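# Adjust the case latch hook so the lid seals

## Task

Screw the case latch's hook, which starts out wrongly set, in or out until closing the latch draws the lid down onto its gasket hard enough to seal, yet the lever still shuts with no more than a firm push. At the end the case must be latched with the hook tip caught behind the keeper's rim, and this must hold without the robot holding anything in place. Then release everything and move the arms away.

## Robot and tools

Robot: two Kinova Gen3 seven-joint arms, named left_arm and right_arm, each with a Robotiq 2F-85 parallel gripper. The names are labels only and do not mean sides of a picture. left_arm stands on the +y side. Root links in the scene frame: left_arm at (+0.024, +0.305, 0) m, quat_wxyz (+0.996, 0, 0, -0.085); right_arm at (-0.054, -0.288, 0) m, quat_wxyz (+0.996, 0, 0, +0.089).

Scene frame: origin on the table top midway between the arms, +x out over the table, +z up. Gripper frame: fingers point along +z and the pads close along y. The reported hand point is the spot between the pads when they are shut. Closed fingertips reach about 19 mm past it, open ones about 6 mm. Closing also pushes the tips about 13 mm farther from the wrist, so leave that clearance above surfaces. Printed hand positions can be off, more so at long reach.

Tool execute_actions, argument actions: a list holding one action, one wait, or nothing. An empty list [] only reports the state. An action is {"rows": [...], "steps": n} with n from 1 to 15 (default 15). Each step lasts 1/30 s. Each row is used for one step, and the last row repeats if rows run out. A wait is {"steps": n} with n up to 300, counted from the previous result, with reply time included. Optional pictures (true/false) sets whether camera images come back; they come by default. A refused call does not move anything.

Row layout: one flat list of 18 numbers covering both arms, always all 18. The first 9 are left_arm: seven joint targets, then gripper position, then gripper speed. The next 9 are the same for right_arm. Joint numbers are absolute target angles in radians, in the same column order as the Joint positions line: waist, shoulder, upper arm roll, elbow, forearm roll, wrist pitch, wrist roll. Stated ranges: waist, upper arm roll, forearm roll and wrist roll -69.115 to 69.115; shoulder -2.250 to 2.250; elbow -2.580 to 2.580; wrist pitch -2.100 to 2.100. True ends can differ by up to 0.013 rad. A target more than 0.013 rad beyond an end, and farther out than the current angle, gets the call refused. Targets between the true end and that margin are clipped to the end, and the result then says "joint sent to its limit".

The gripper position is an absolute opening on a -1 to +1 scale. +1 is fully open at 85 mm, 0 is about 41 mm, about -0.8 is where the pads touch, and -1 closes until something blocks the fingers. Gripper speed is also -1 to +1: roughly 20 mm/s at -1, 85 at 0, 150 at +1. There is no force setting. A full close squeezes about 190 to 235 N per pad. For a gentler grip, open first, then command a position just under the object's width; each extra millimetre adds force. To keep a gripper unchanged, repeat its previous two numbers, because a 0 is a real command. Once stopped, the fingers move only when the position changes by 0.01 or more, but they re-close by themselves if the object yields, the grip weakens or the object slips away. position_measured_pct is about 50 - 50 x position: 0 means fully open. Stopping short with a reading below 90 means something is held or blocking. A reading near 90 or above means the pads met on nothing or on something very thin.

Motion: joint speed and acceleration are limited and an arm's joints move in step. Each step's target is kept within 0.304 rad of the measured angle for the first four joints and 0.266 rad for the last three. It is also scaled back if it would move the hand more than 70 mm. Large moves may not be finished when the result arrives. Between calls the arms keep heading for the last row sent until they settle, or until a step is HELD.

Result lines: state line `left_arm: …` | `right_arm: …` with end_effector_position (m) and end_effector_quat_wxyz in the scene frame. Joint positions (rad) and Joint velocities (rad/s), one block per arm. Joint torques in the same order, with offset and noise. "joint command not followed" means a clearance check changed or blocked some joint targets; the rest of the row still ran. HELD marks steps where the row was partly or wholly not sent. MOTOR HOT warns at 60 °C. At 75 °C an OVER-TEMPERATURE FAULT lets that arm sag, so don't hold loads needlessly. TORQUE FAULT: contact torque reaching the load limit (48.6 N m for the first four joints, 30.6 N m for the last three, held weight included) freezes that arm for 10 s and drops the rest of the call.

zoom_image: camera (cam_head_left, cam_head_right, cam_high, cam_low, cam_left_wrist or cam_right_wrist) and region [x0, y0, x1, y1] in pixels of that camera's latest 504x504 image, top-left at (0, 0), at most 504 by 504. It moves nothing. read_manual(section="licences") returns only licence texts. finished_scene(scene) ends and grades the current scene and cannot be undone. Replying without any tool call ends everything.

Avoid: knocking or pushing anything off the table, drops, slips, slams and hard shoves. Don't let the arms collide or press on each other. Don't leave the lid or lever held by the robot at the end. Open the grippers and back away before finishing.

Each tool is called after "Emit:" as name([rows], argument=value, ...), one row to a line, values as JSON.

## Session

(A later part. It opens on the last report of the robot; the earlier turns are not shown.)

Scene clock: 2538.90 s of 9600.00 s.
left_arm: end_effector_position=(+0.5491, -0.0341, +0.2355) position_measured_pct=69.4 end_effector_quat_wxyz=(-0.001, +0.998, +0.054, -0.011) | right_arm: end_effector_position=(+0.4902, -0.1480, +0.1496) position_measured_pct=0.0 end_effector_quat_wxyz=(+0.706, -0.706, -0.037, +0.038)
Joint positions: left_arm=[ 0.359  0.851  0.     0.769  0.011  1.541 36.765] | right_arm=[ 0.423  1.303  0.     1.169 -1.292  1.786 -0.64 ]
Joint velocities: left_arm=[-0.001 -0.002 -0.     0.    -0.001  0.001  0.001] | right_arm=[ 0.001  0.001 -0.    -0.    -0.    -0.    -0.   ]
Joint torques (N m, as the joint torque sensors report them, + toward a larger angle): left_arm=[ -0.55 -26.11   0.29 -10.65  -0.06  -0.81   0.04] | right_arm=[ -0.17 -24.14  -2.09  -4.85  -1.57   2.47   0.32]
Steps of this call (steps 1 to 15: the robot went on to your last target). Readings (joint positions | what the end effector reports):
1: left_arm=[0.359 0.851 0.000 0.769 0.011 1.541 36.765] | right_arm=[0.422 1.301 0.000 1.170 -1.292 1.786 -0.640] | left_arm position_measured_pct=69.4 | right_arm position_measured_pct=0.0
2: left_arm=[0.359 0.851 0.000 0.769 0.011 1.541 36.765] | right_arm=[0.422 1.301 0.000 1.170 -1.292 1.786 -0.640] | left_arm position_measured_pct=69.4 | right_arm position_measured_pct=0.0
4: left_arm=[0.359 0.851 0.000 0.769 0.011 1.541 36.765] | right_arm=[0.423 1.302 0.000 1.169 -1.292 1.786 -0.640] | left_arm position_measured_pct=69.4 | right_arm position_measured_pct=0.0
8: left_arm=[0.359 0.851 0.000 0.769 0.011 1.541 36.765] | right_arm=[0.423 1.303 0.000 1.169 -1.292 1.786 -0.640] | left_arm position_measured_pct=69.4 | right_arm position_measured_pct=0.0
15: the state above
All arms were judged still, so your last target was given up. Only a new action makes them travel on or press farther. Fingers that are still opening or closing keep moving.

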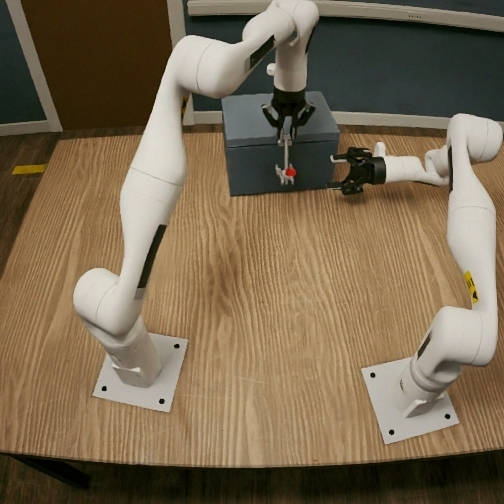

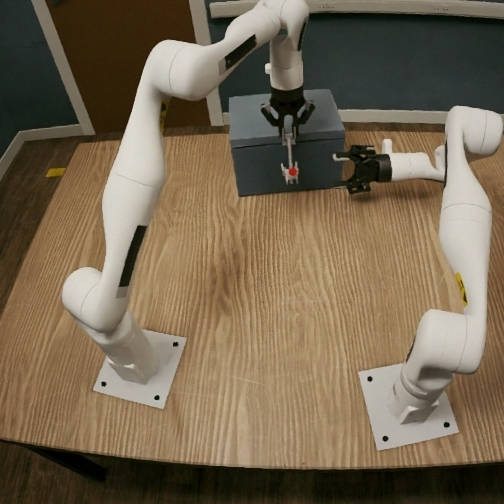

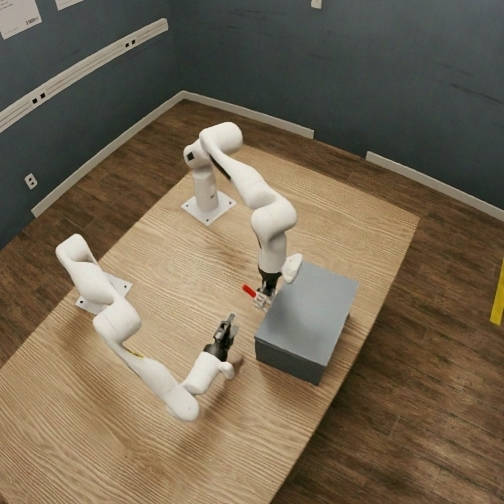

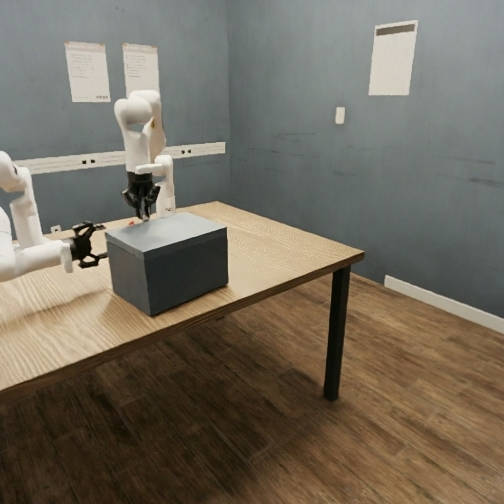

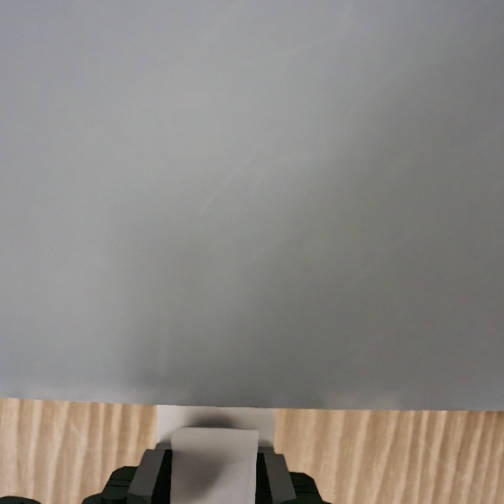

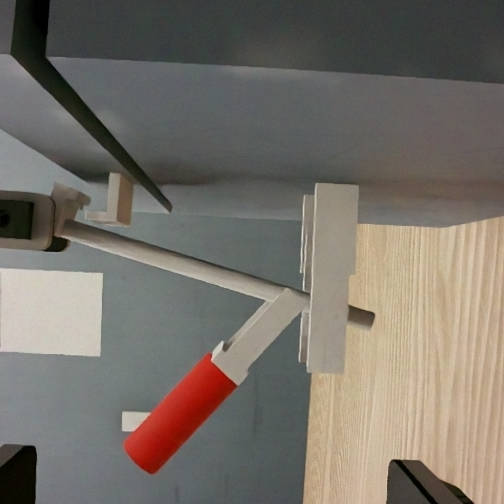

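Emit:
execute_actions([
  {"rows": [[0.3639,0.8375,0,0.7885,0.005,1.5232,36.7709,-0.41,-0.5,0.423,1.303,0,1.169,-1.292,1.786,-0.64,1,0.5],[0.3691,0.8266,0,0.8095,-0.0005,1.507,36.7771,-0.41,-0.5,0.423,1.303,0,1.169,-1.292,1.786,-0.64,1,0.5],[0.3742,0.8156,0,0.8305,-0.0059,1.4908,36.7832,-0.41,-0.5,0.423,1.303,0,1.169,-1.292,1.786,-0.64,1,0.5],[0.3793,0.8047,0,0.8515,-0.0113,1.4746,36.7893,-0.41,-0.5,0.423,1.303,0,1.169,-1.292,1.786,-0.64,1,0.5],[0.3844,0.7937,0,0.8725,-0.0168,1.4584,36.7954,-0.41,-0.5,0.423,1.303,0,1.169,-1.292,1.786,-0.64,1,0.5],[0.3896,0.7828,0,0.8935,-0.0222,1.4422,36.8016,-0.41,-0.5,0.423,1.303,0,1.169,-1.292,1.786,-0.64,1,0.5],[0.3947,0.7718,0,0.9147,-0.0276,1.4259,36.8077,-0.41,-0.5,0.423,1.303,0,1.169,-1.292,1.786,-0.64,1,0.5],[0.3998,0.7609,0,0.936,-0.0331,1.4093,36.8138,-0.41,-0.5,0.423,1.303,0,1.169,-1.292,1.786,-0.64,1,0.5],[0.4049,0.7499,0,0.9575,-0.0385,1.3925,36.8199,-0.41,-0.5,0.423,1.303,0,1.169,-1.292,1.786,-0.64,1,0.5],[0.4101,0.739,0,0.979,-0.0439,1.3757,36.8261,-0.41,-0.5,0.423,1.303,0,1.169,-1.292,1.786,-0.64,1,0.5],[0.4152,0.728,0,1.0005,-0.0494,1.359,36.8322,-0.41,-0.5,0.423,1.303,0,1.169,-1.292,1.786,-0.64,1,0.5],[0.4203,0.7171,0,1.022,-0.0548,1.3423,36.8383,-0.41,-0.5,0.423,1.303,0,1.169,-1.292,1.786,-0.64,1,0.5],[0.4254,0.7061,0,1.0435,-0.0602,1.3256,36.8444,-0.41,-0.5,0.423,1.303,0,1.169,-1.292,1.786,-0.64,1,0.5],[0.4306,0.6952,0,1.065,-0.0657,1.309,36.8506,-0.41,-0.5,0.423,1.303,0,1.169,-1.292,1.786,-0.64,1,0.5],[0.4357,0.6842,0,1.0865,-0.0711,1.2923,36.8567,-0.41,-0.5,0.423,1.303,0,1.169,-1.292,1.786,-0.64,1,0.5]],"steps":15},
], pictures=false)

Emit:
execute_actions([
  {"steps":15},
])

Scene clock: 2592.50 s of 9600.00 s.
left_arm: end_effector_position=(+0.5271, -0.0369, +0.2387) position_measured_pct=69.4 end_effector_quat_wxyz=(-0.004, +0.998, +0.056, +0.034) | right_arm: end_effector_position=(+0.4902, -0.1480, +0.1496) position_measured_pct=0.0 end_effector_quat_wxyz=(+0.706, -0.706, -0.037, +0.038)
Joint positions: left_arm=[ 0.412  0.733 -0.001  0.991 -0.048  1.367 36.829] | right_arm=[ 0.423  1.303 -0.     1.169 -1.292  1.786 -0.64 ]
Joint velocities: left_arm=[ 0.146 -0.32  -0.     0.614 -0.157 -0.489  0.178] | right_arm=[-0.001 -0.001  0.    -0.     0.    -0.001  0.   ]
Joint torques (N m, as the joint torque sensors report them, + toward a larger angle): left_arm=[  0.38 -23.46   0.54  -8.44   0.65  -0.39  -0.24] | right_arm=[ -0.29 -24.73  -2.58  -4.8   -1.87   2.42   0.13]
Steps of this call (steps 1 to 1593: nothing new was sent; steps 1594 to 1608: all 15 steps of this action). Readings (joint positions | what the end effector reports):
1594: left_arm=[0.360 0.850 0.000 0.771 0.011 1.540 36.765] | right_arm=[0.423 1.303 -0.000 1.169 -1.292 1.786 -0.640] | left_arm position_measured_pct=69.4 | right_arm position_measured_pct=0.0
1595: left_arm=[0.361 0.847 0.000 0.776 0.009 1.536 36.766] | right_arm=[0.423 1.303 -0.000 1.169 -1.292 1.786 -0.640] | left_arm position_measured_pct=69.4 | right_arm position_measured_pct=0.0
1597: left_arm=[0.366 0.836 -0.000 0.796 0.004 1.521 36.772] | right_arm=[0.423 1.303 -0.000 1.169 -1.292 1.786 -0.640] | left_arm position_measured_pct=69.4 | right_arm position_measured_pct=0.0
1601: left_arm=[0.380 0.804 -0.001 0.856 -0.012 1.474 36.790] | right_arm=[0.423 1.303 -0.000 1.169 -1.292 1.786 -0.640] | left_arm position_measured_pct=69.4 | right_arm position_measured_pct=0.0
1608: the state above

Scene clock: 2593.00 s of 9600.00 s.
left_arm: end_effector_position=(+0.5152, -0.0380, +0.2388) position_measured_pct=69.4 end_effector_quat_wxyz=(-0.003, +0.997, +0.053, +0.053) | right_arm: end_effector_position=(+0.4902, -0.1480, +0.1496) position_measured_pct=0.0 end_effector_quat_wxyz=(+0.706, -0.706, -0.037, +0.038)
Joint positions: left_arm=[ 0.435  0.685 -0.     1.086 -0.071  1.292 36.857] | right_arm=[ 0.423  1.303 -0.     1.169 -1.292  1.786 -0.64 ]
Joint velocities: left_arm=[ 0.003 -0.001 -0.001  0.004 -0.001 -0.002 -0.001] | right_arm=[-0.002  0.    -0.    -0.    -0.     0.     0.   ]
Joint torques (N m, as the joint torque sensors report them, + toward a larger angle): left_arm=[  0.45 -22.49   0.52  -8.94  -0.12  -0.32  -0.01] | right_arm=[ -0.04 -24.24  -2.24  -4.96  -1.92   2.37   0.27]
Steps of this call (steps 1 to 15: the robot went on to your last target). Readings (joint positions | what the end effector reports):
1: left_arm=[0.417 0.723 -0.001 1.011 -0.053 1.351 36.835] | right_arm=[0.423 1.303 -0.000 1.169 -1.292 1.786 -0.640] | left_arm position_measured_pct=69.4 | right_arm position_measured_pct=0.0
2: left_arm=[0.421 0.713 -0.001 1.030 -0.058 1.336 36.841] | right_arm=[0.423 1.303 -0.000 1.169 -1.292 1.786 -0.640] | left_arm position_measured_pct=69.4 | right_arm position_measured_pct=0.0
4: left_arm=[0.428 0.698 -0.000 1.060 -0.066 1.312 36.850] | right_arm=[0.423 1.303 -0.000 1.169 -1.292 1.786 -0.640] | left_arm position_measured_pct=69.4 | right_arm position_measured_pct=0.0
8: left_arm=[0.434 0.687 -0.000 1.082 -0.071 1.294 36.856] | right_arm=[0.423 1.303 -0.000 1.169 -1.292 1.786 -0.640] | left_arm position_measured_pct=69.4 | right_arm position_measured_pct=0.0
15: the state above

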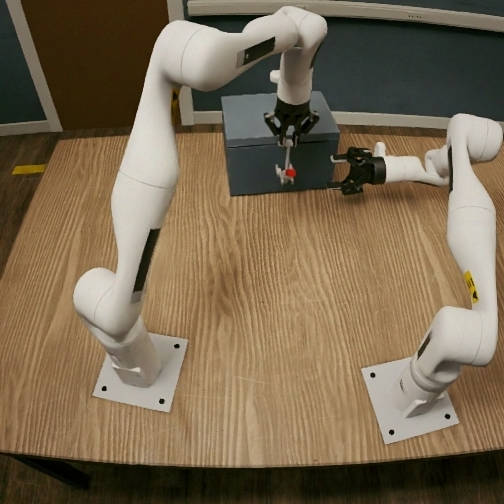

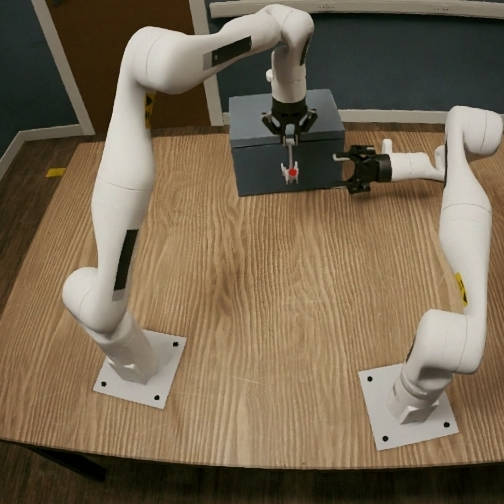

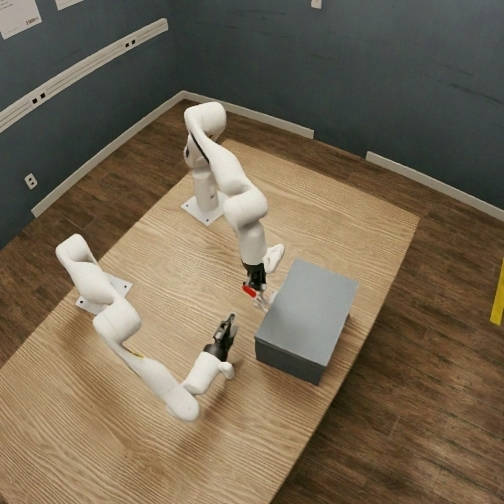

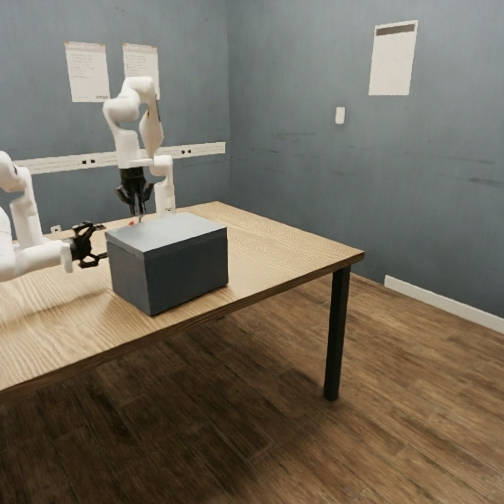

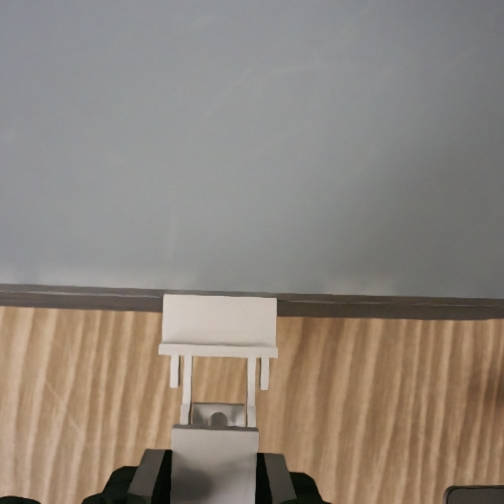

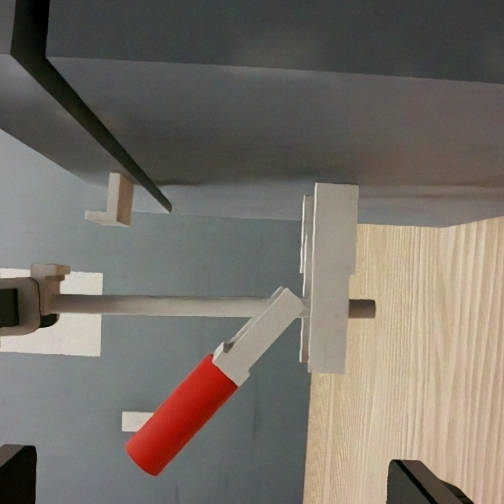

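Emit:
zoom_image(camera="cam_right_wrist", region=[0, 150, 200, 350])

Emit:
zoom_image(camera="cam_left_wrist", region=[100, 280, 330, 504])

Region (0, 150, 200, 350) of cam_right_wrist's 504x504 image, scaled by 2.520.

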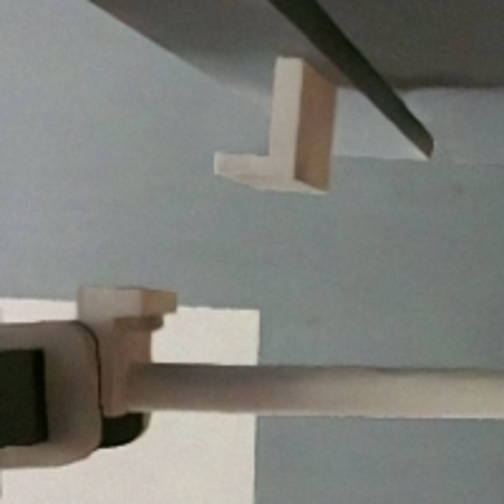

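Region (100, 280, 330, 504) of cam_left_wrist's 504x504 image, scaled by 2.191; it fills the top 491 rows of this view, and the rest is white.

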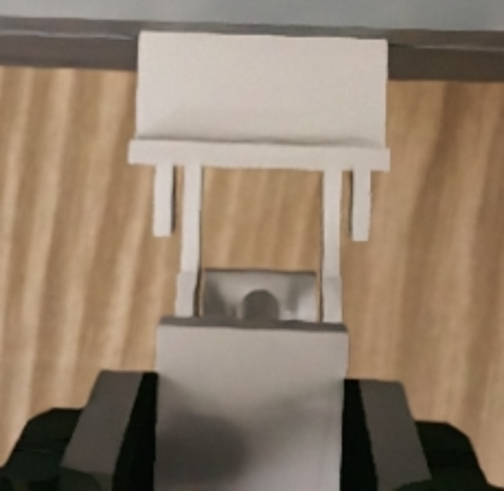

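Emit:
execute_actions([
  {"rows": [[0.4357,0.6842,0,1.0875,-0.0711,1.2912,36.8567,-0.425,-0.5,0.423,1.303,0,1.169,-1.292,1.786,-0.64,1,0.5]],"steps":8},
], pictures=false)

Emit:
execute_actions([
  {"rows": [[0.4357,0.6842,0,1.0875,-0.0711,1.2912,33.7151,-0.425,-0.5,0.423,1.303,0,1.169,-1.292,1.786,-0.64,1,0.5]],"steps":15},
], pictures=false)

Emit:
execute_actions([
  {"steps":75},
])

Scene clock: 2619.27 s of 9600.00 s.
left_arm: end_effector_position=(+0.5152, -0.0380, +0.2389) position_measured_pct=69.8 end_effector_quat_wxyz=(-0.003, +0.997, +0.053, +0.053) | right_arm: end_effector_position=(+0.4902, -0.1480, +0.1496) position_measured_pct=0.0 end_effector_quat_wxyz=(+0.706, -0.706, -0.037, +0.038)
Joint positions: left_arm=[ 0.435  0.684 -0.     1.087 -0.072  1.291 36.857] | right_arm=[ 0.423  1.303 -0.     1.169 -1.292  1.786 -0.64 ]
Joint velocities: left_arm=[ 0.     0.001  0.     0.001 -0.    -0.001 -0.   ] | right_arm=[-0.001  0.     0.001 -0.    -0.    -0.     0.   ]
Joint torques (N m, as the joint torque sensors report them, + toward a larger angle): left_arm=[  0.36 -22.09   0.48  -8.67   0.25   0.05   0.14] | right_arm=[ -0.42 -24.36  -2.49  -4.77  -1.96   2.34   0.16]
Steps of this call (steps 1 to 15: the robot went on to your last target; steps 16 to 780: nothing new was sent; steps 781 to 788: all 8 steps of this action). Readings (joint positions | what the end effector reports):
781: left_arm=[0.435 0.684 -0.000 1.086 -0.072 1.292 36.857] | right_arm=[0.423 1.303 -0.000 1.169 -1.292 1.786 -0.640] | left_arm position_measured_pct=69.4 | right_arm position_measured_pct=0.0
782: left_arm=[0.435 0.684 -0.000 1.086 -0.072 1.291 36.857] | right_arm=[0.423 1.303 -0.000 1.169 -1.292 1.786 -0.640] | left_arm position_measured_pct=69.4 | right_arm position_measured_pct=0.0
784: left_arm=[0.435 0.684 -0.000 1.087 -0.072 1.291 36.857] | right_arm=[0.423 1.303 -0.000 1.169 -1.292 1.786 -0.640] | left_arm position_measured_pct=69.8 | right_arm position_measured_pct=0.0
788: the state above

Scene clock: 2619.77 s of 9600.00 s.
left_arm: end_effector_position=(+0.5144, -0.0386, +0.2388) position_measured_pct=69.8 end_effector_quat_wxyz=(-0.015, +0.979, -0.198, +0.050) | right_arm: end_effector_position=(+0.4902, -0.1480, +0.1496) position_measured_pct=0.0 end_effector_quat_wxyz=(+0.706, -0.706, -0.037, +0.038)
Joint positions: left_arm=[ 0.436  0.684  0.     1.087 -0.07   1.291 36.351] | right_arm=[ 0.423  1.303 -0.     1.169 -1.292  1.786 -0.64 ]
Joint velocities: left_arm=[ 0.001 -0.003  0.002  0.001  0.002  0.004 -1.216] | right_arm=[-0.     0.001  0.    -0.     0.     0.     0.   ]
Joint torques (N m, as the joint torque sensors report them, + toward a larger angle): left_arm=[ -0.52 -21.67   0.24  -9.08  -0.31  -0.19   0.24] | right_arm=[ -0.43 -24.16  -2.27  -5.19  -1.91   2.19   0.14]
Steps of this call (steps 1 to 15: all 15 steps of this action). Readings (joint positions | what the end effector reports):
1: left_arm=[0.435 0.684 -0.000 1.087 -0.072 1.291 36.855] | right_arm=[0.423 1.303 -0.000 1.169 -1.292 1.786 -0.640] | left_arm position_measured_pct=69.8 | right_arm position_measured_pct=0.0
2: left_arm=[0.435 0.684 -0.000 1.087 -0.072 1.291 36.846] | right_arm=[0.423 1.303 -0.000 1.169 -1.292 1.786 -0.640] | left_arm position_measured_pct=69.8 | right_arm position_measured_pct=0.0
4: left_arm=[0.435 0.684 -0.000 1.087 -0.071 1.291 36.796] | right_arm=[0.423 1.303 -0.000 1.169 -1.292 1.786 -0.640] | left_arm position_measured_pct=69.8 | right_arm position_measured_pct=0.0
8: left_arm=[0.435 0.684 -0.000 1.087 -0.071 1.290 36.635] | right_arm=[0.423 1.303 -0.000 1.169 -1.292 1.786 -0.640] | left_arm position_measured_pct=69.8 | right_arm position_measured_pct=0.0
15: the state above

Scene clock: 2622.27 s of 9600.00 s.
left_arm: end_effector_position=(+0.5145, -0.0386, +0.2385) position_measured_pct=69.8 end_effector_quat_wxyz=(+0.052, -0.053, +0.997, +0.002) | right_arm: end_effector_position=(+0.4902, -0.1480, +0.1496) position_measured_pct=0.0 end_effector_quat_wxyz=(+0.706, -0.706, -0.037, +0.038)
Joint positions: left_arm=[ 0.436  0.684  0.     1.087 -0.07   1.291 33.715] | right_arm=[ 0.423  1.303 -0.     1.169 -1.292  1.786 -0.64 ]
Joint velocities: left_arm=[-0.001 -0.    -0.    -0.     0.    -0.    -0.003] | right_arm=[-0.002  0.    -0.     0.    -0.     0.     0.   ]
Joint torques (N m, as the joint torque sensors report them, + toward a larger angle): left_arm=[ -0.04 -22.04  -0.28  -8.87  -0.09  -0.22  -0.28] | right_arm=[ -0.29 -24.19  -2.42  -5.01  -1.95   2.32   0.23]
Steps of this call (steps 1 to 75: the robot went on to your last target). Readings (joint positions | what the end effector reports):
1: left_arm=[0.436 0.684 0.000 1.087 -0.070 1.291 36.310] | right_arm=[0.423 1.303 -0.000 1.169 -1.292 1.786 -0.640] | left_arm position_measured_pct=69.8 | right_arm position_measured_pct=0.0
2: left_arm=[0.436 0.684 0.000 1.087 -0.070 1.291 36.270] | right_arm=[0.423 1.303 -0.000 1.169 -1.292 1.786 -0.640] | left_arm position_measured_pct=69.8 | right_arm position_measured_pct=0.0
4: left_arm=[0.436 0.684 0.001 1.087 -0.070 1.292 36.188] | right_arm=[0.423 1.303 -0.000 1.169 -1.292 1.786 -0.640] | left_arm position_measured_pct=69.8 | right_arm position_measured_pct=0.0
8: left_arm=[0.436 0.684 0.001 1.088 -0.070 1.292 36.026] | right_arm=[0.423 1.303 -0.000 1.169 -1.292 1.786 -0.640] | left_arm position_measured_pct=69.8 | right_arm position_measured_pct=0.0
75: the state above

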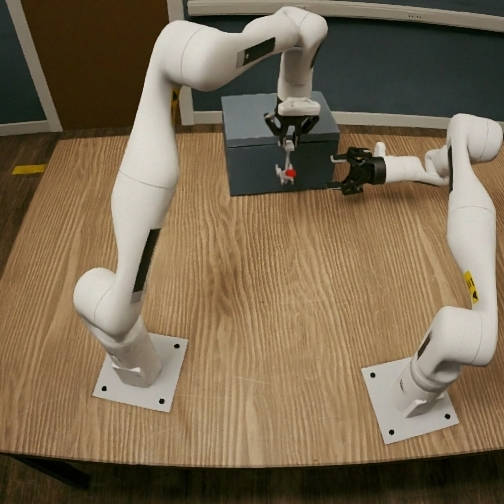

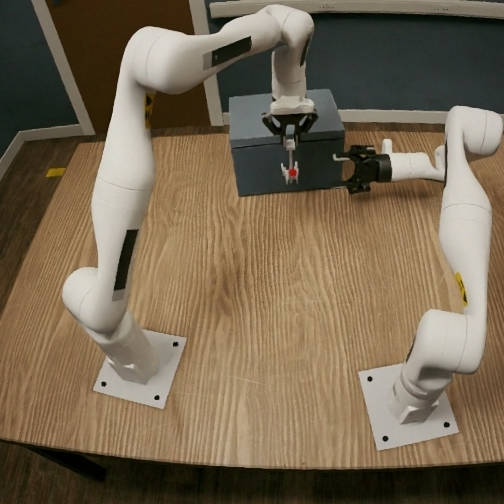

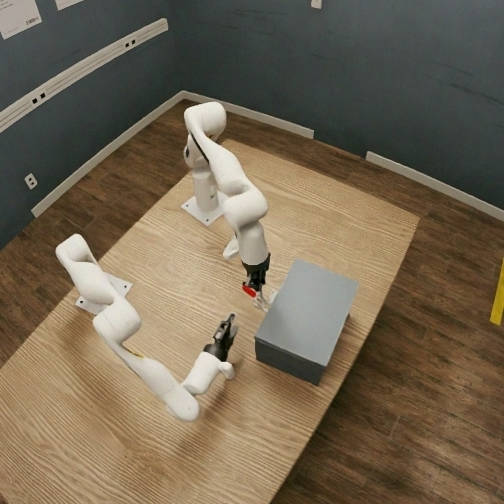

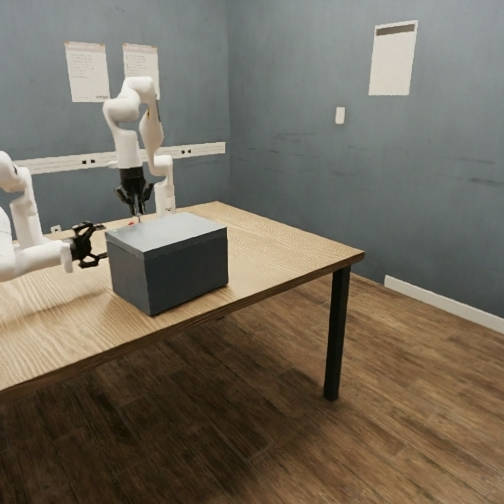

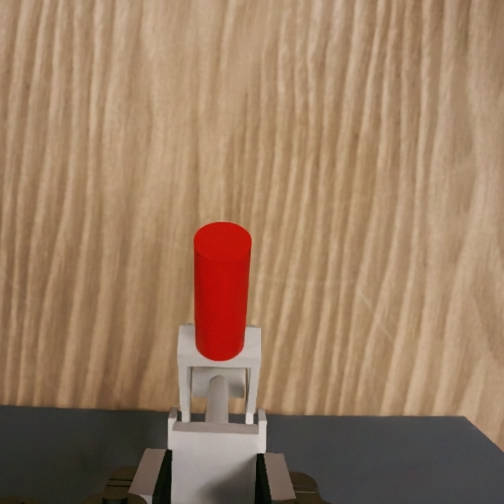

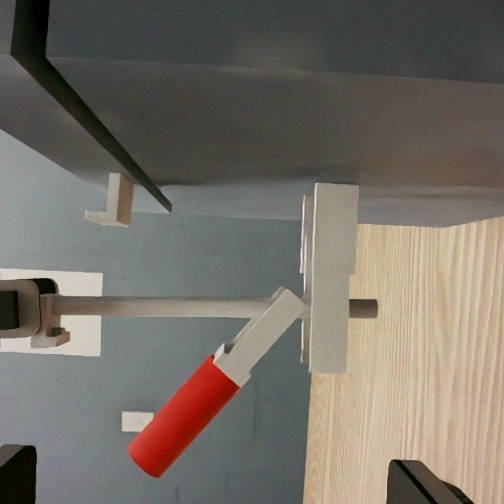

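Emit:
execute_actions([
  {"rows": [[0.4357,0.6842,0,1.0875,-0.0711,1.2912,30.5735,-0.425,-0.5,0.423,1.303,0,1.169,-1.292,1.786,-0.64,1,0.5]],"steps":15},
], pictures=false)

Emit:
execute_actions([
  {"steps":75},
])

Scene clock: 2626.63 s of 9600.00 s.
left_arm: end_effector_position=(+0.5142, -0.0386, +0.2388) position_measured_pct=69.8 end_effector_quat_wxyz=(+0.050, +0.198, +0.979, +0.015) | right_arm: end_effector_position=(+0.4902, -0.1480, +0.1496) position_measured_pct=0.0 end_effector_quat_wxyz=(+0.706, -0.706, -0.037, +0.038)
Joint positions: left_arm=[ 0.436  0.684  0.     1.088 -0.07   1.292 33.209] | right_arm=[ 0.423  1.303 -0.     1.169 -1.292  1.786 -0.64 ]
Joint velocities: left_arm=[ 0.001  0.    -0.     0.     0.     0.002 -1.217] | right_arm=[-0.     0.001 -0.    -0.    -0.     0.     0.   ]
Joint torques (N m, as the joint torque sensors report them, + toward a larger angle): left_arm=[ -0.55 -22.42  -0.15  -8.69  -0.09  -0.47   0.42] | right_arm=[ -0.15 -24.08  -2.65  -4.94  -2.08   2.32   0.14]
Steps of this call (steps 1 to 15: the robot went on to your last target; steps 16 to 116: nothing new was sent; steps 117 to 131: all 15 steps of this action). Readings (joint positions | what the end effector reports):
117: left_arm=[0.436 0.684 0.000 1.087 -0.070 1.291 33.714] | right_arm=[0.423 1.303 -0.000 1.169 -1.292 1.786 -0.640] | left_arm position_measured_pct=69.8 | right_arm position_measured_pct=0.0
118: left_arm=[0.436 0.684 0.000 1.087 -0.070 1.291 33.705] | right_arm=[0.423 1.303 -0.000 1.169 -1.292 1.786 -0.640] | left_arm position_measured_pct=69.8 | right_arm position_measured_pct=0.0
120: left_arm=[0.436 0.684 0.000 1.087 -0.070 1.291 33.654] | right_arm=[0.423 1.303 -0.000 1.169 -1.292 1.786 -0.640] | left_arm position_measured_pct=69.8 | right_arm position_measured_pct=0.0
124: left_arm=[0.436 0.684 0.000 1.087 -0.070 1.291 33.494] | right_arm=[0.423 1.303 -0.000 1.169 -1.292 1.786 -0.640] | left_arm position_measured_pct=69.8 | right_arm position_measured_pct=0.0
131: the state above

Scene clock: 2629.13 s of 9600.00 s.
left_arm: end_effector_position=(+0.5144, -0.0385, +0.2383) position_measured_pct=69.8 end_effector_quat_wxyz=(-0.003, +0.997, +0.053, +0.052) | right_arm: end_effector_position=(+0.4902, -0.1480, +0.1496) position_measured_pct=0.0 end_effector_quat_wxyz=(+0.706, -0.706, -0.037, +0.038)
Joint positions: left_arm=[ 0.436  0.684  0.     1.088 -0.071  1.291 30.574] | right_arm=[ 0.423  1.303 -0.     1.169 -1.292  1.786 -0.64 ]
Joint velocities: left_arm=[ 0.    -0.003 -0.001 -0.     0.    -0.001 -0.002] | right_arm=[-0.001 -0.     0.    -0.    -0.    -0.     0.   ]
Joint torques (N m, as the joint torque sensors report them, + toward a larger angle): left_arm=[  0.14 -21.82  -0.05  -8.97  -0.14  -0.28   0.09] | right_arm=[  0.01 -24.41  -2.43  -5.24  -1.74   2.29   0.32]
Steps of this call (steps 1 to 75: the robot went on to your last target). Readings (joint positions | what the end effector reports):
1: left_arm=[0.436 0.684 0.000 1.088 -0.070 1.292 33.169] | right_arm=[0.423 1.303 -0.000 1.169 -1.292 1.786 -0.640] | left_arm position_measured_pct=69.8 | right_arm position_measured_pct=0.0
2: left_arm=[0.436 0.684 0.000 1.088 -0.070 1.292 33.128] | right_arm=[0.423 1.303 -0.000 1.169 -1.292 1.786 -0.640] | left_arm position_measured_pct=69.8 | right_arm position_measured_pct=0.0
4: left_arm=[0.436 0.684 0.000 1.088 -0.070 1.292 33.047] | right_arm=[0.423 1.303 -0.000 1.169 -1.292 1.786 -0.640] | left_arm position_measured_pct=69.8 | right_arm position_measured_pct=0.0
8: left_arm=[0.436 0.684 0.000 1.088 -0.070 1.292 32.884] | right_arm=[0.423 1.303 -0.000 1.169 -1.292 1.786 -0.640] | left_arm position_measured_pct=69.8 | right_arm position_measured_pct=0.0
75: the state above

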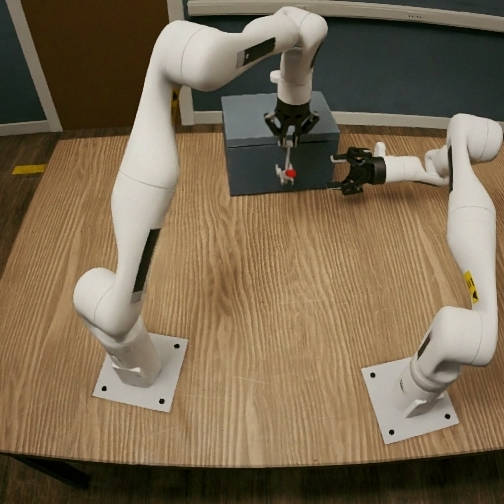

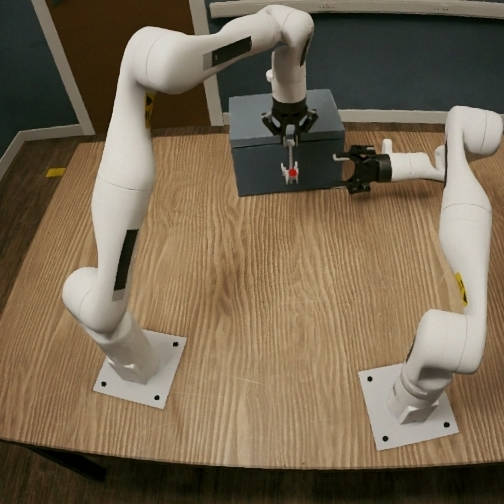

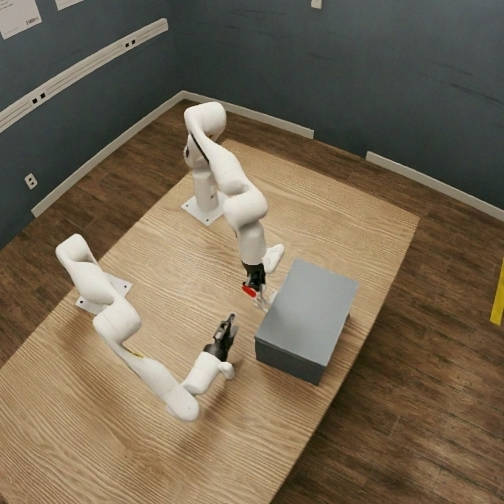

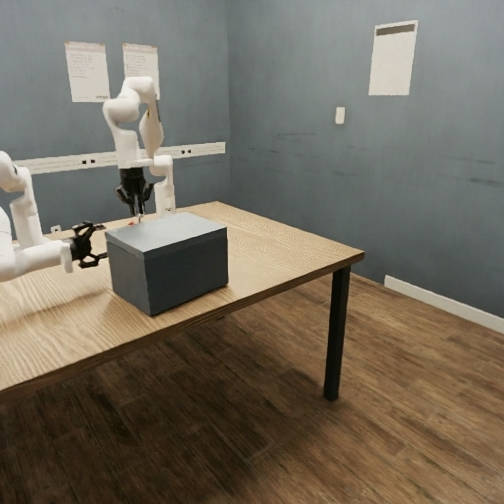

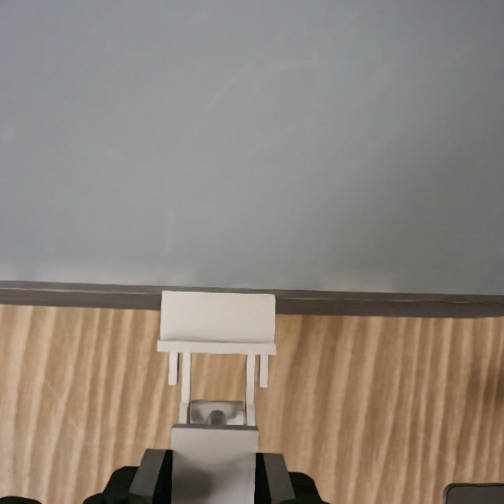

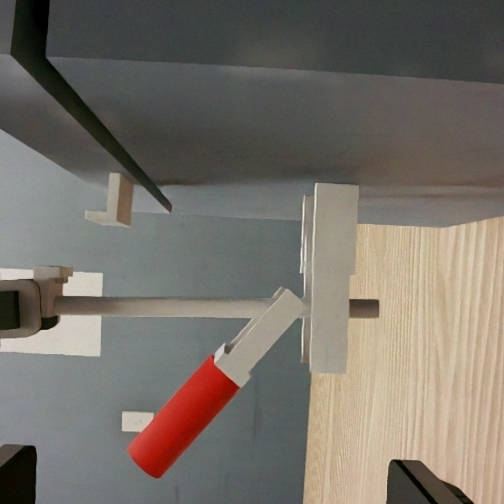

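Emit:
execute_actions([
  {"rows": [[0.4306,0.6952,0,1.065,-0.0657,1.309,30.5674,-0.41,-0.5,0.423,1.303,0,1.169,-1.292,1.786,-0.64,1,0.5],[0.4254,0.7061,0,1.0435,-0.0602,1.3256,30.5612,-0.41,-0.5,0.423,1.303,0,1.169,-1.292,1.786,-0.64,1,0.5],[0.4203,0.7171,0,1.022,-0.0548,1.3423,30.5551,-0.41,-0.5,0.423,1.303,0,1.169,-1.292,1.786,-0.64,1,0.5],[0.4152,0.728,0,1.0005,-0.0494,1.359,30.549,-0.41,-0.5,0.423,1.303,0,1.169,-1.292,1.786,-0.64,1,0.5],[0.4101,0.739,0,0.979,-0.0439,1.3757,30.5429,-0.41,-0.5,0.423,1.303,0,1.169,-1.292,1.786,-0.64,1,0.5],[0.4049,0.7499,0,0.9575,-0.0385,1.3925,30.5367,-0.41,-0.5,0.423,1.303,0,1.169,-1.292,1.786,-0.64,1,0.5],[0.3998,0.7609,0,0.936,-0.0331,1.4093,30.5306,-0.41,-0.5,0.423,1.303,0,1.169,-1.292,1.786,-0.64,1,0.5],[0.3947,0.7718,0,0.9147,-0.0276,1.4259,30.5245,-0.41,-0.5,0.423,1.303,0,1.169,-1.292,1.786,-0.64,1,0.5],[0.3896,0.7828,0,0.8935,-0.0222,1.4422,30.5184,-0.41,-0.5,0.423,1.303,0,1.169,-1.292,1.786,-0.64,1,0.5],[0.3844,0.7937,0,0.8725,-0.0168,1.4584,30.5122,-0.41,-0.5,0.423,1.303,0,1.169,-1.292,1.786,-0.64,1,0.5],[0.3793,0.8047,0,0.8515,-0.0113,1.4746,30.5061,-0.41,-0.5,0.423,1.303,0,1.169,-1.292,1.786,-0.64,1,0.5],[0.3742,0.8156,0,0.8305,-0.0059,1.4908,30.5,-0.41,-0.5,0.423,1.303,0,1.169,-1.292,1.786,-0.64,1,0.5]],"steps":15},
], pictures=false)

Emit:
execute_actions([
  {"steps":12},
])

Emit:
zoom_image(camera="cam_right_wrist", region=[0, 150, 200, 350])

Scene clock: 2650.47 s of 9600.00 s.
left_arm: end_effector_position=(+0.5394, -0.0356, +0.2369) position_measured_pct=69.8 end_effector_quat_wxyz=(-0.003, +0.998, +0.056, +0.009) | right_arm: end_effector_position=(+0.4902, -0.1480, +0.1496) position_measured_pct=0.0 end_effector_quat_wxyz=(+0.706, -0.706, -0.037, +0.038)
Joint positions: left_arm=[ 0.383  0.798 -0.     0.87  -0.015  1.463 30.511] | right_arm=[ 0.423  1.303 -0.     1.169 -1.292  1.786 -0.64 ]
Joint velocities: left_arm=[-0.098  0.225 -0.    -0.427  0.119  0.345 -0.13 ] | right_arm=[ 0.001 -0.    -0.    -0.     0.     0.001 -0.   ]
Joint torques (N m, as the joint torque sensors report them, + toward a larger angle): left_arm=[  0.9  -26.68   0.47 -10.97   0.72  -0.63   0.09] | right_arm=[ -0.56 -24.6   -2.36  -5.11  -1.89   2.33   0.35]
Steps of this call (steps 1 to 15: the robot went on to your last target; steps 16 to 625: nothing new was sent; steps 626 to 640: all 15 steps of this action). Readings (joint positions | what the end effector reports):
626: left_arm=[0.435 0.685 0.000 1.086 -0.070 1.292 30.573] | right_arm=[0.423 1.303 -0.000 1.169 -1.292 1.786 -0.640] | left_arm position_measured_pct=69.8 | right_arm position_measured_pct=0.0
627: left_arm=[0.434 0.688 0.001 1.081 -0.069 1.296 30.572] | right_arm=[0.423 1.303 -0.000 1.169 -1.292 1.786 -0.640] | left_arm position_measured_pct=69.8 | right_arm position_measured_pct=0.0
629: left_arm=[0.429 0.699 0.000 1.060 -0.065 1.312 30.566] | right_arm=[0.423 1.303 -0.000 1.169 -1.292 1.786 -0.640] | left_arm position_measured_pct=69.8 | right_arm position_measured_pct=0.0
633: left_arm=[0.414 0.730 -0.000 0.999 -0.049 1.361 30.549] | right_arm=[0.423 1.303 -0.000 1.169 -1.292 1.786 -0.640] | left_arm position_measured_pct=69.8 | right_arm position_measured_pct=0.0
640: the state above

Scene clock: 2650.87 s of 9600.00 s.
left_arm: end_effector_position=(+0.5431, -0.0351, +0.2362) position_measured_pct=69.8 end_effector_quat_wxyz=(-0.003, +0.998, +0.055, +0.001) | right_arm: end_effector_position=(+0.4902, -0.1480, +0.1496) position_measured_pct=0.0 end_effector_quat_wxyz=(+0.706, -0.706, -0.037, +0.038)
Joint positions: left_arm=[ 0.374  0.818 -0.     0.833 -0.006  1.492 30.5  ] | right_arm=[ 0.423  1.303 -0.     1.169 -1.292  1.786 -0.64 ]
Joint velocities: left_arm=[-0.002  0.001  0.    -0.003 -0.    -0.    -0.   ] | right_arm=[-0.001 -0.001  0.    -0.     0.     0.    -0.   ]
Joint torques (N m, as the joint torque sensors report them, + toward a larger angle): left_arm=[ -0.32 -26.21   0.5  -10.03   0.21  -0.84   0.4 ] | right_arm=[ -0.04 -24.5   -2.15  -4.93  -1.99   2.38   0.26]
Steps of this call (steps 1 to 12: the robot went on to your last target). Readings (joint positions | what the end effector reports):
1: left_arm=[0.380 0.804 -0.000 0.857 -0.012 1.474 30.507] | right_arm=[0.423 1.303 -0.000 1.169 -1.292 1.786 -0.640] | left_arm position_measured_pct=69.8 | right_arm position_measured_pct=0.0
2: left_arm=[0.378 0.809 -0.000 0.848 -0.009 1.481 30.504] | right_arm=[0.423 1.303 -0.000 1.169 -1.292 1.786 -0.640] | left_arm position_measured_pct=69.8 | right_arm position_measured_pct=0.0
4: left_arm=[0.376 0.814 -0.000 0.839 -0.007 1.489 30.501] | right_arm=[0.423 1.303 -0.000 1.169 -1.292 1.786 -0.640] | left_arm position_measured_pct=69.8 | right_arm position_measured_pct=0.0
8: left_arm=[0.375 0.817 -0.000 0.834 -0.006 1.492 30.500] | right_arm=[0.423 1.303 -0.000 1.169 -1.292 1.786 -0.640] | left_arm position_measured_pct=69.8 | right_arm position_measured_pct=0.0
12: the state above

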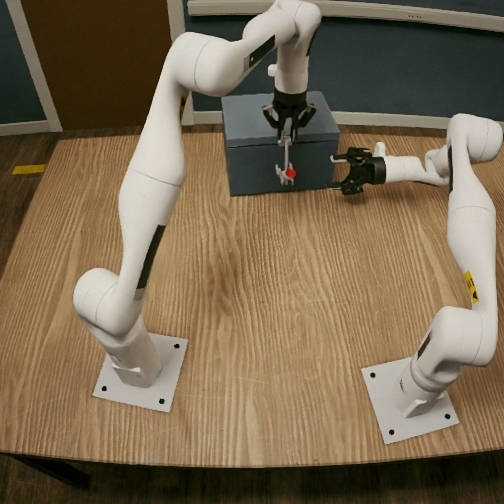

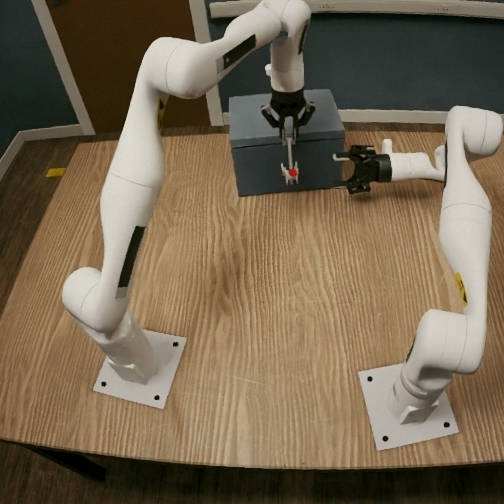

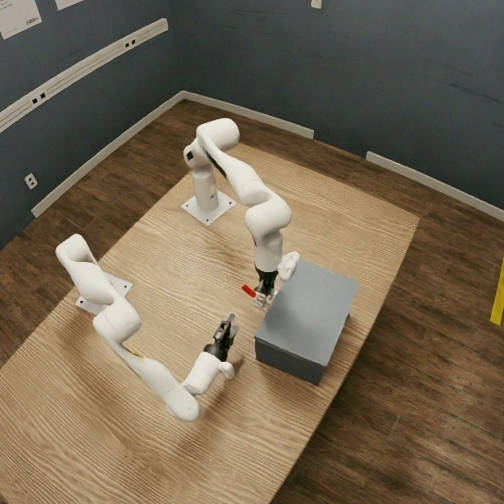

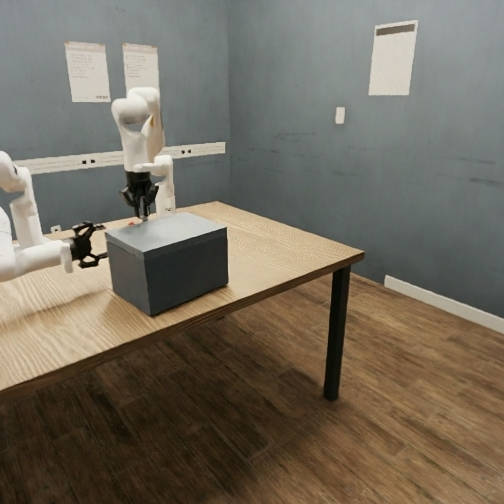

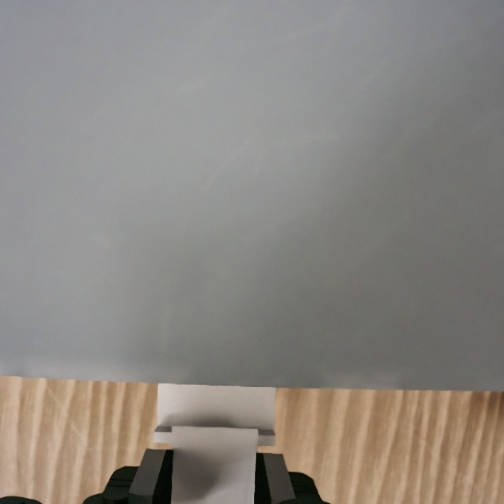

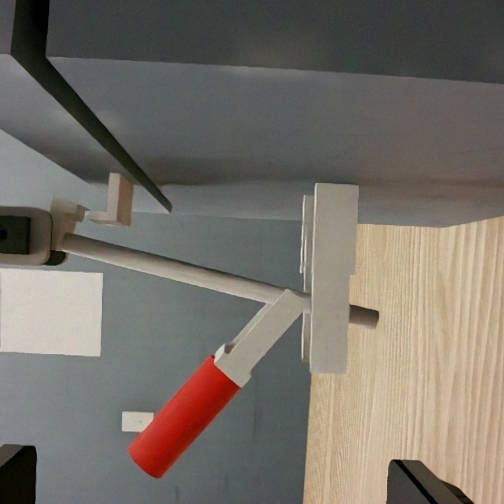

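Region (0, 150, 200, 350) of cam_right_wrist's 504x504 image, scaled by 2.520.

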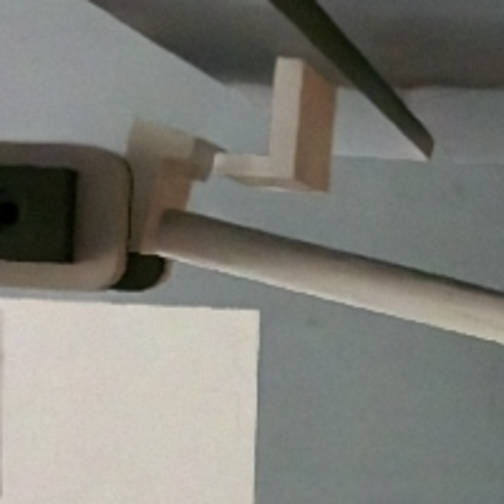

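Emit:
execute_actions([
  {"rows": [[0.3716,0.8211,0,0.8195,-0.0032,1.4994,30.4969,-0.41,-0.5,0.423,1.303,0,1.169,-1.292,1.786,-0.64,1,0.5],[0.3691,0.8266,0,0.8085,-0.0005,1.508,30.4939,-0.41,-0.5,0.423,1.303,0,1.169,-1.292,1.786,-0.64,1,0.5],[0.3665,0.832,0,0.7975,0.0022,1.5166,30.4908,-0.41,-0.5,0.423,1.303,0,1.169,-1.292,1.786,-0.64,1,0.5],[0.3639,0.8375,0,0.7865,0.005,1.5252,30.4877,-0.41,-0.5,0.423,1.303,0,1.169,-1.292,1.786,-0.64,1,0.5],[0.3613,0.843,0,0.7755,0.0077,1.5338,30.4846,-0.41,-0.5,0.423,1.303,0,1.169,-1.292,1.786,-0.64,1,0.5],[0.3588,0.8485,0,0.7645,0.0104,1.5424,30.4816,-0.41,-0.5,0.423,1.303,0,1.169,-1.292,1.786,-0.64,1,0.5]],"steps":15},
])

Emit:
zoom_image(camera="cam_right_wrist", region=[0, 150, 200, 350])

Scene clock: 2669.67 s of 9600.00 s.
left_arm: end_effector_position=(+0.5484, -0.0342, +0.2352) position_measured_pct=69.8 end_effector_quat_wxyz=(-0.001, +0.998, +0.054, -0.012) | right_arm: end_effector_position=(+0.4902, -0.1480, +0.1496) position_measured_pct=0.0 end_effector_quat_wxyz=(+0.706, -0.706, -0.037, +0.038)
Joint positions: left_arm=[ 0.36   0.852  0.     0.768  0.011  1.543 30.482] | right_arm=[ 0.423  1.303 -0.     1.169 -1.292  1.786 -0.64 ]
Joint velocities: left_arm=[-0.004  0.008  0.001 -0.013  0.001  0.007 -0.002] | right_arm=[-0.    -0.     0.    -0.     0.001  0.    -0.   ]
Joint torques (N m, as the joint torque sensors report them, + toward a larger angle): left_arm=[ -0.67 -27.74   0.06 -11.44   0.12  -0.65  -0.08] | right_arm=[ -0.29 -24.38  -2.16  -4.9   -1.92   2.25   0.2 ]
Steps of this call (steps 1 to 30: the robot went on to your last target; steps 31 to 549: nothing new was sent; steps 550 to 564: all 15 steps of this action). Readings (joint positions | what the end effector reports):
550: left_arm=[0.374 0.819 -0.000 0.831 -0.006 1.493 30.500] | right_arm=[0.423 1.303 -0.000 1.169 -1.292 1.786 -0.640] | left_arm position_measured_pct=69.8 | right_arm position_measured_pct=0.0
551: left_arm=[0.373 0.821 0.000 0.828 -0.005 1.495 30.499] | right_arm=[0.423 1.303 -0.000 1.169 -1.292 1.786 -0.640] | left_arm position_measured_pct=69.8 | right_arm position_measured_pct=0.0
553: left_arm=[0.370 0.827 0.000 0.816 -0.002 1.504 30.496] | right_arm=[0.423 1.303 -0.000 1.169 -1.292 1.786 -0.640] | left_arm position_measured_pct=69.8 | right_arm position_measured_pct=0.0
557: left_arm=[0.363 0.843 0.000 0.784 0.007 1.530 30.486] | right_arm=[0.423 1.303 -0.000 1.169 -1.292 1.786 -0.640] | left_arm position_measured_pct=69.8 | right_arm position_measured_pct=0.0
564: the state above

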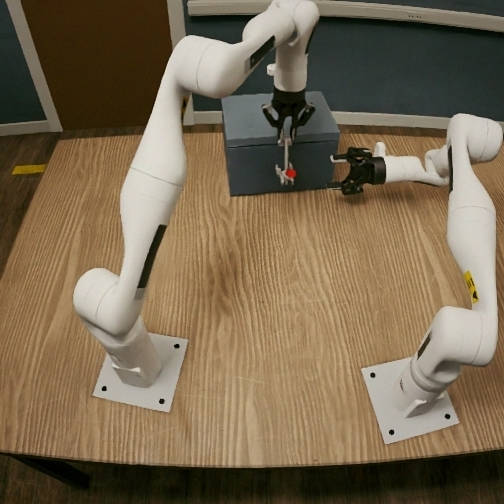

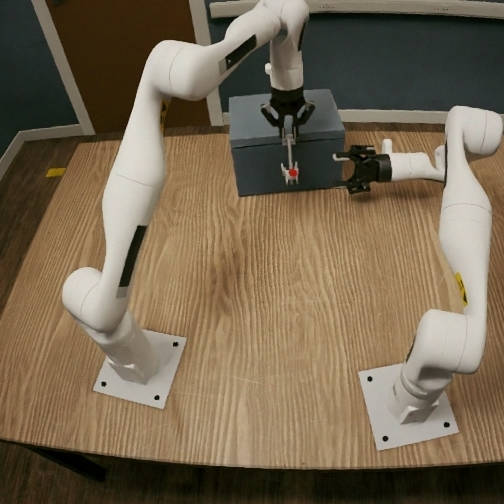

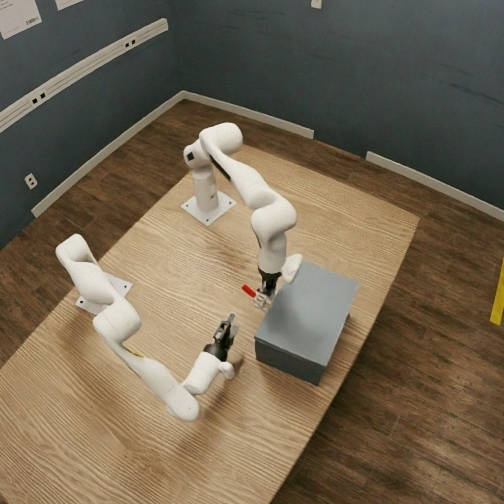

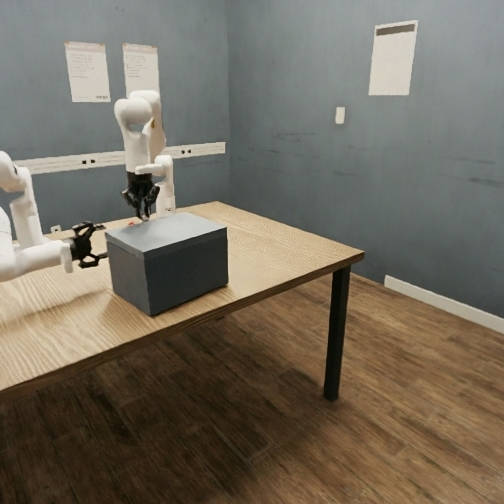

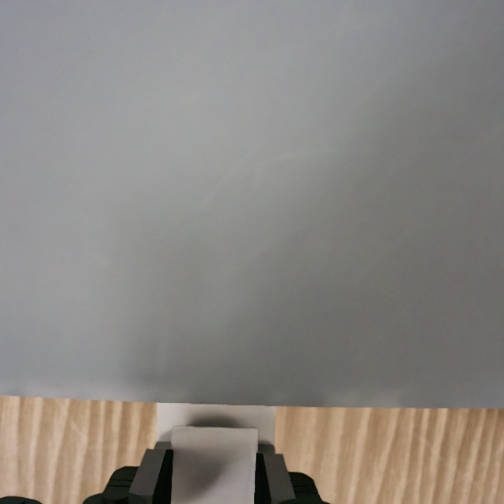

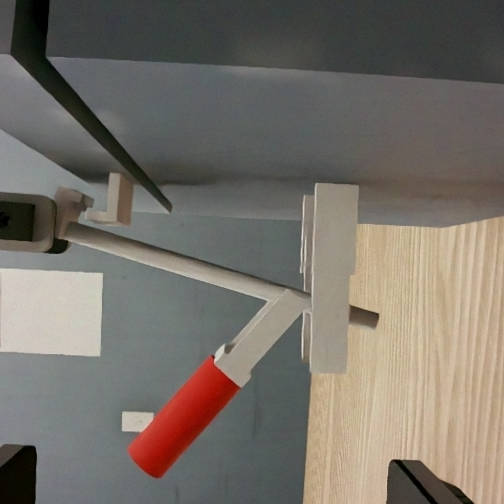

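Region (0, 150, 200, 350) of cam_right_wrist's 504x504 image, scaled by 2.520.

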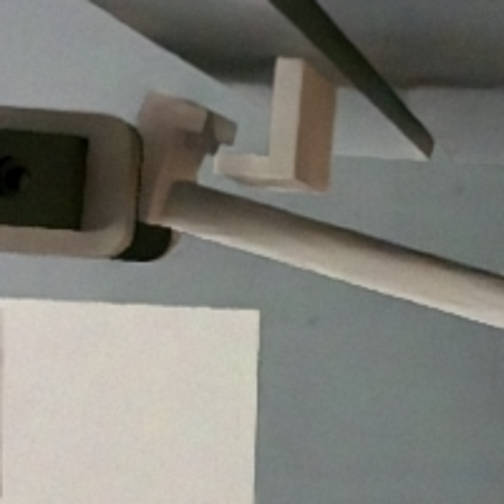

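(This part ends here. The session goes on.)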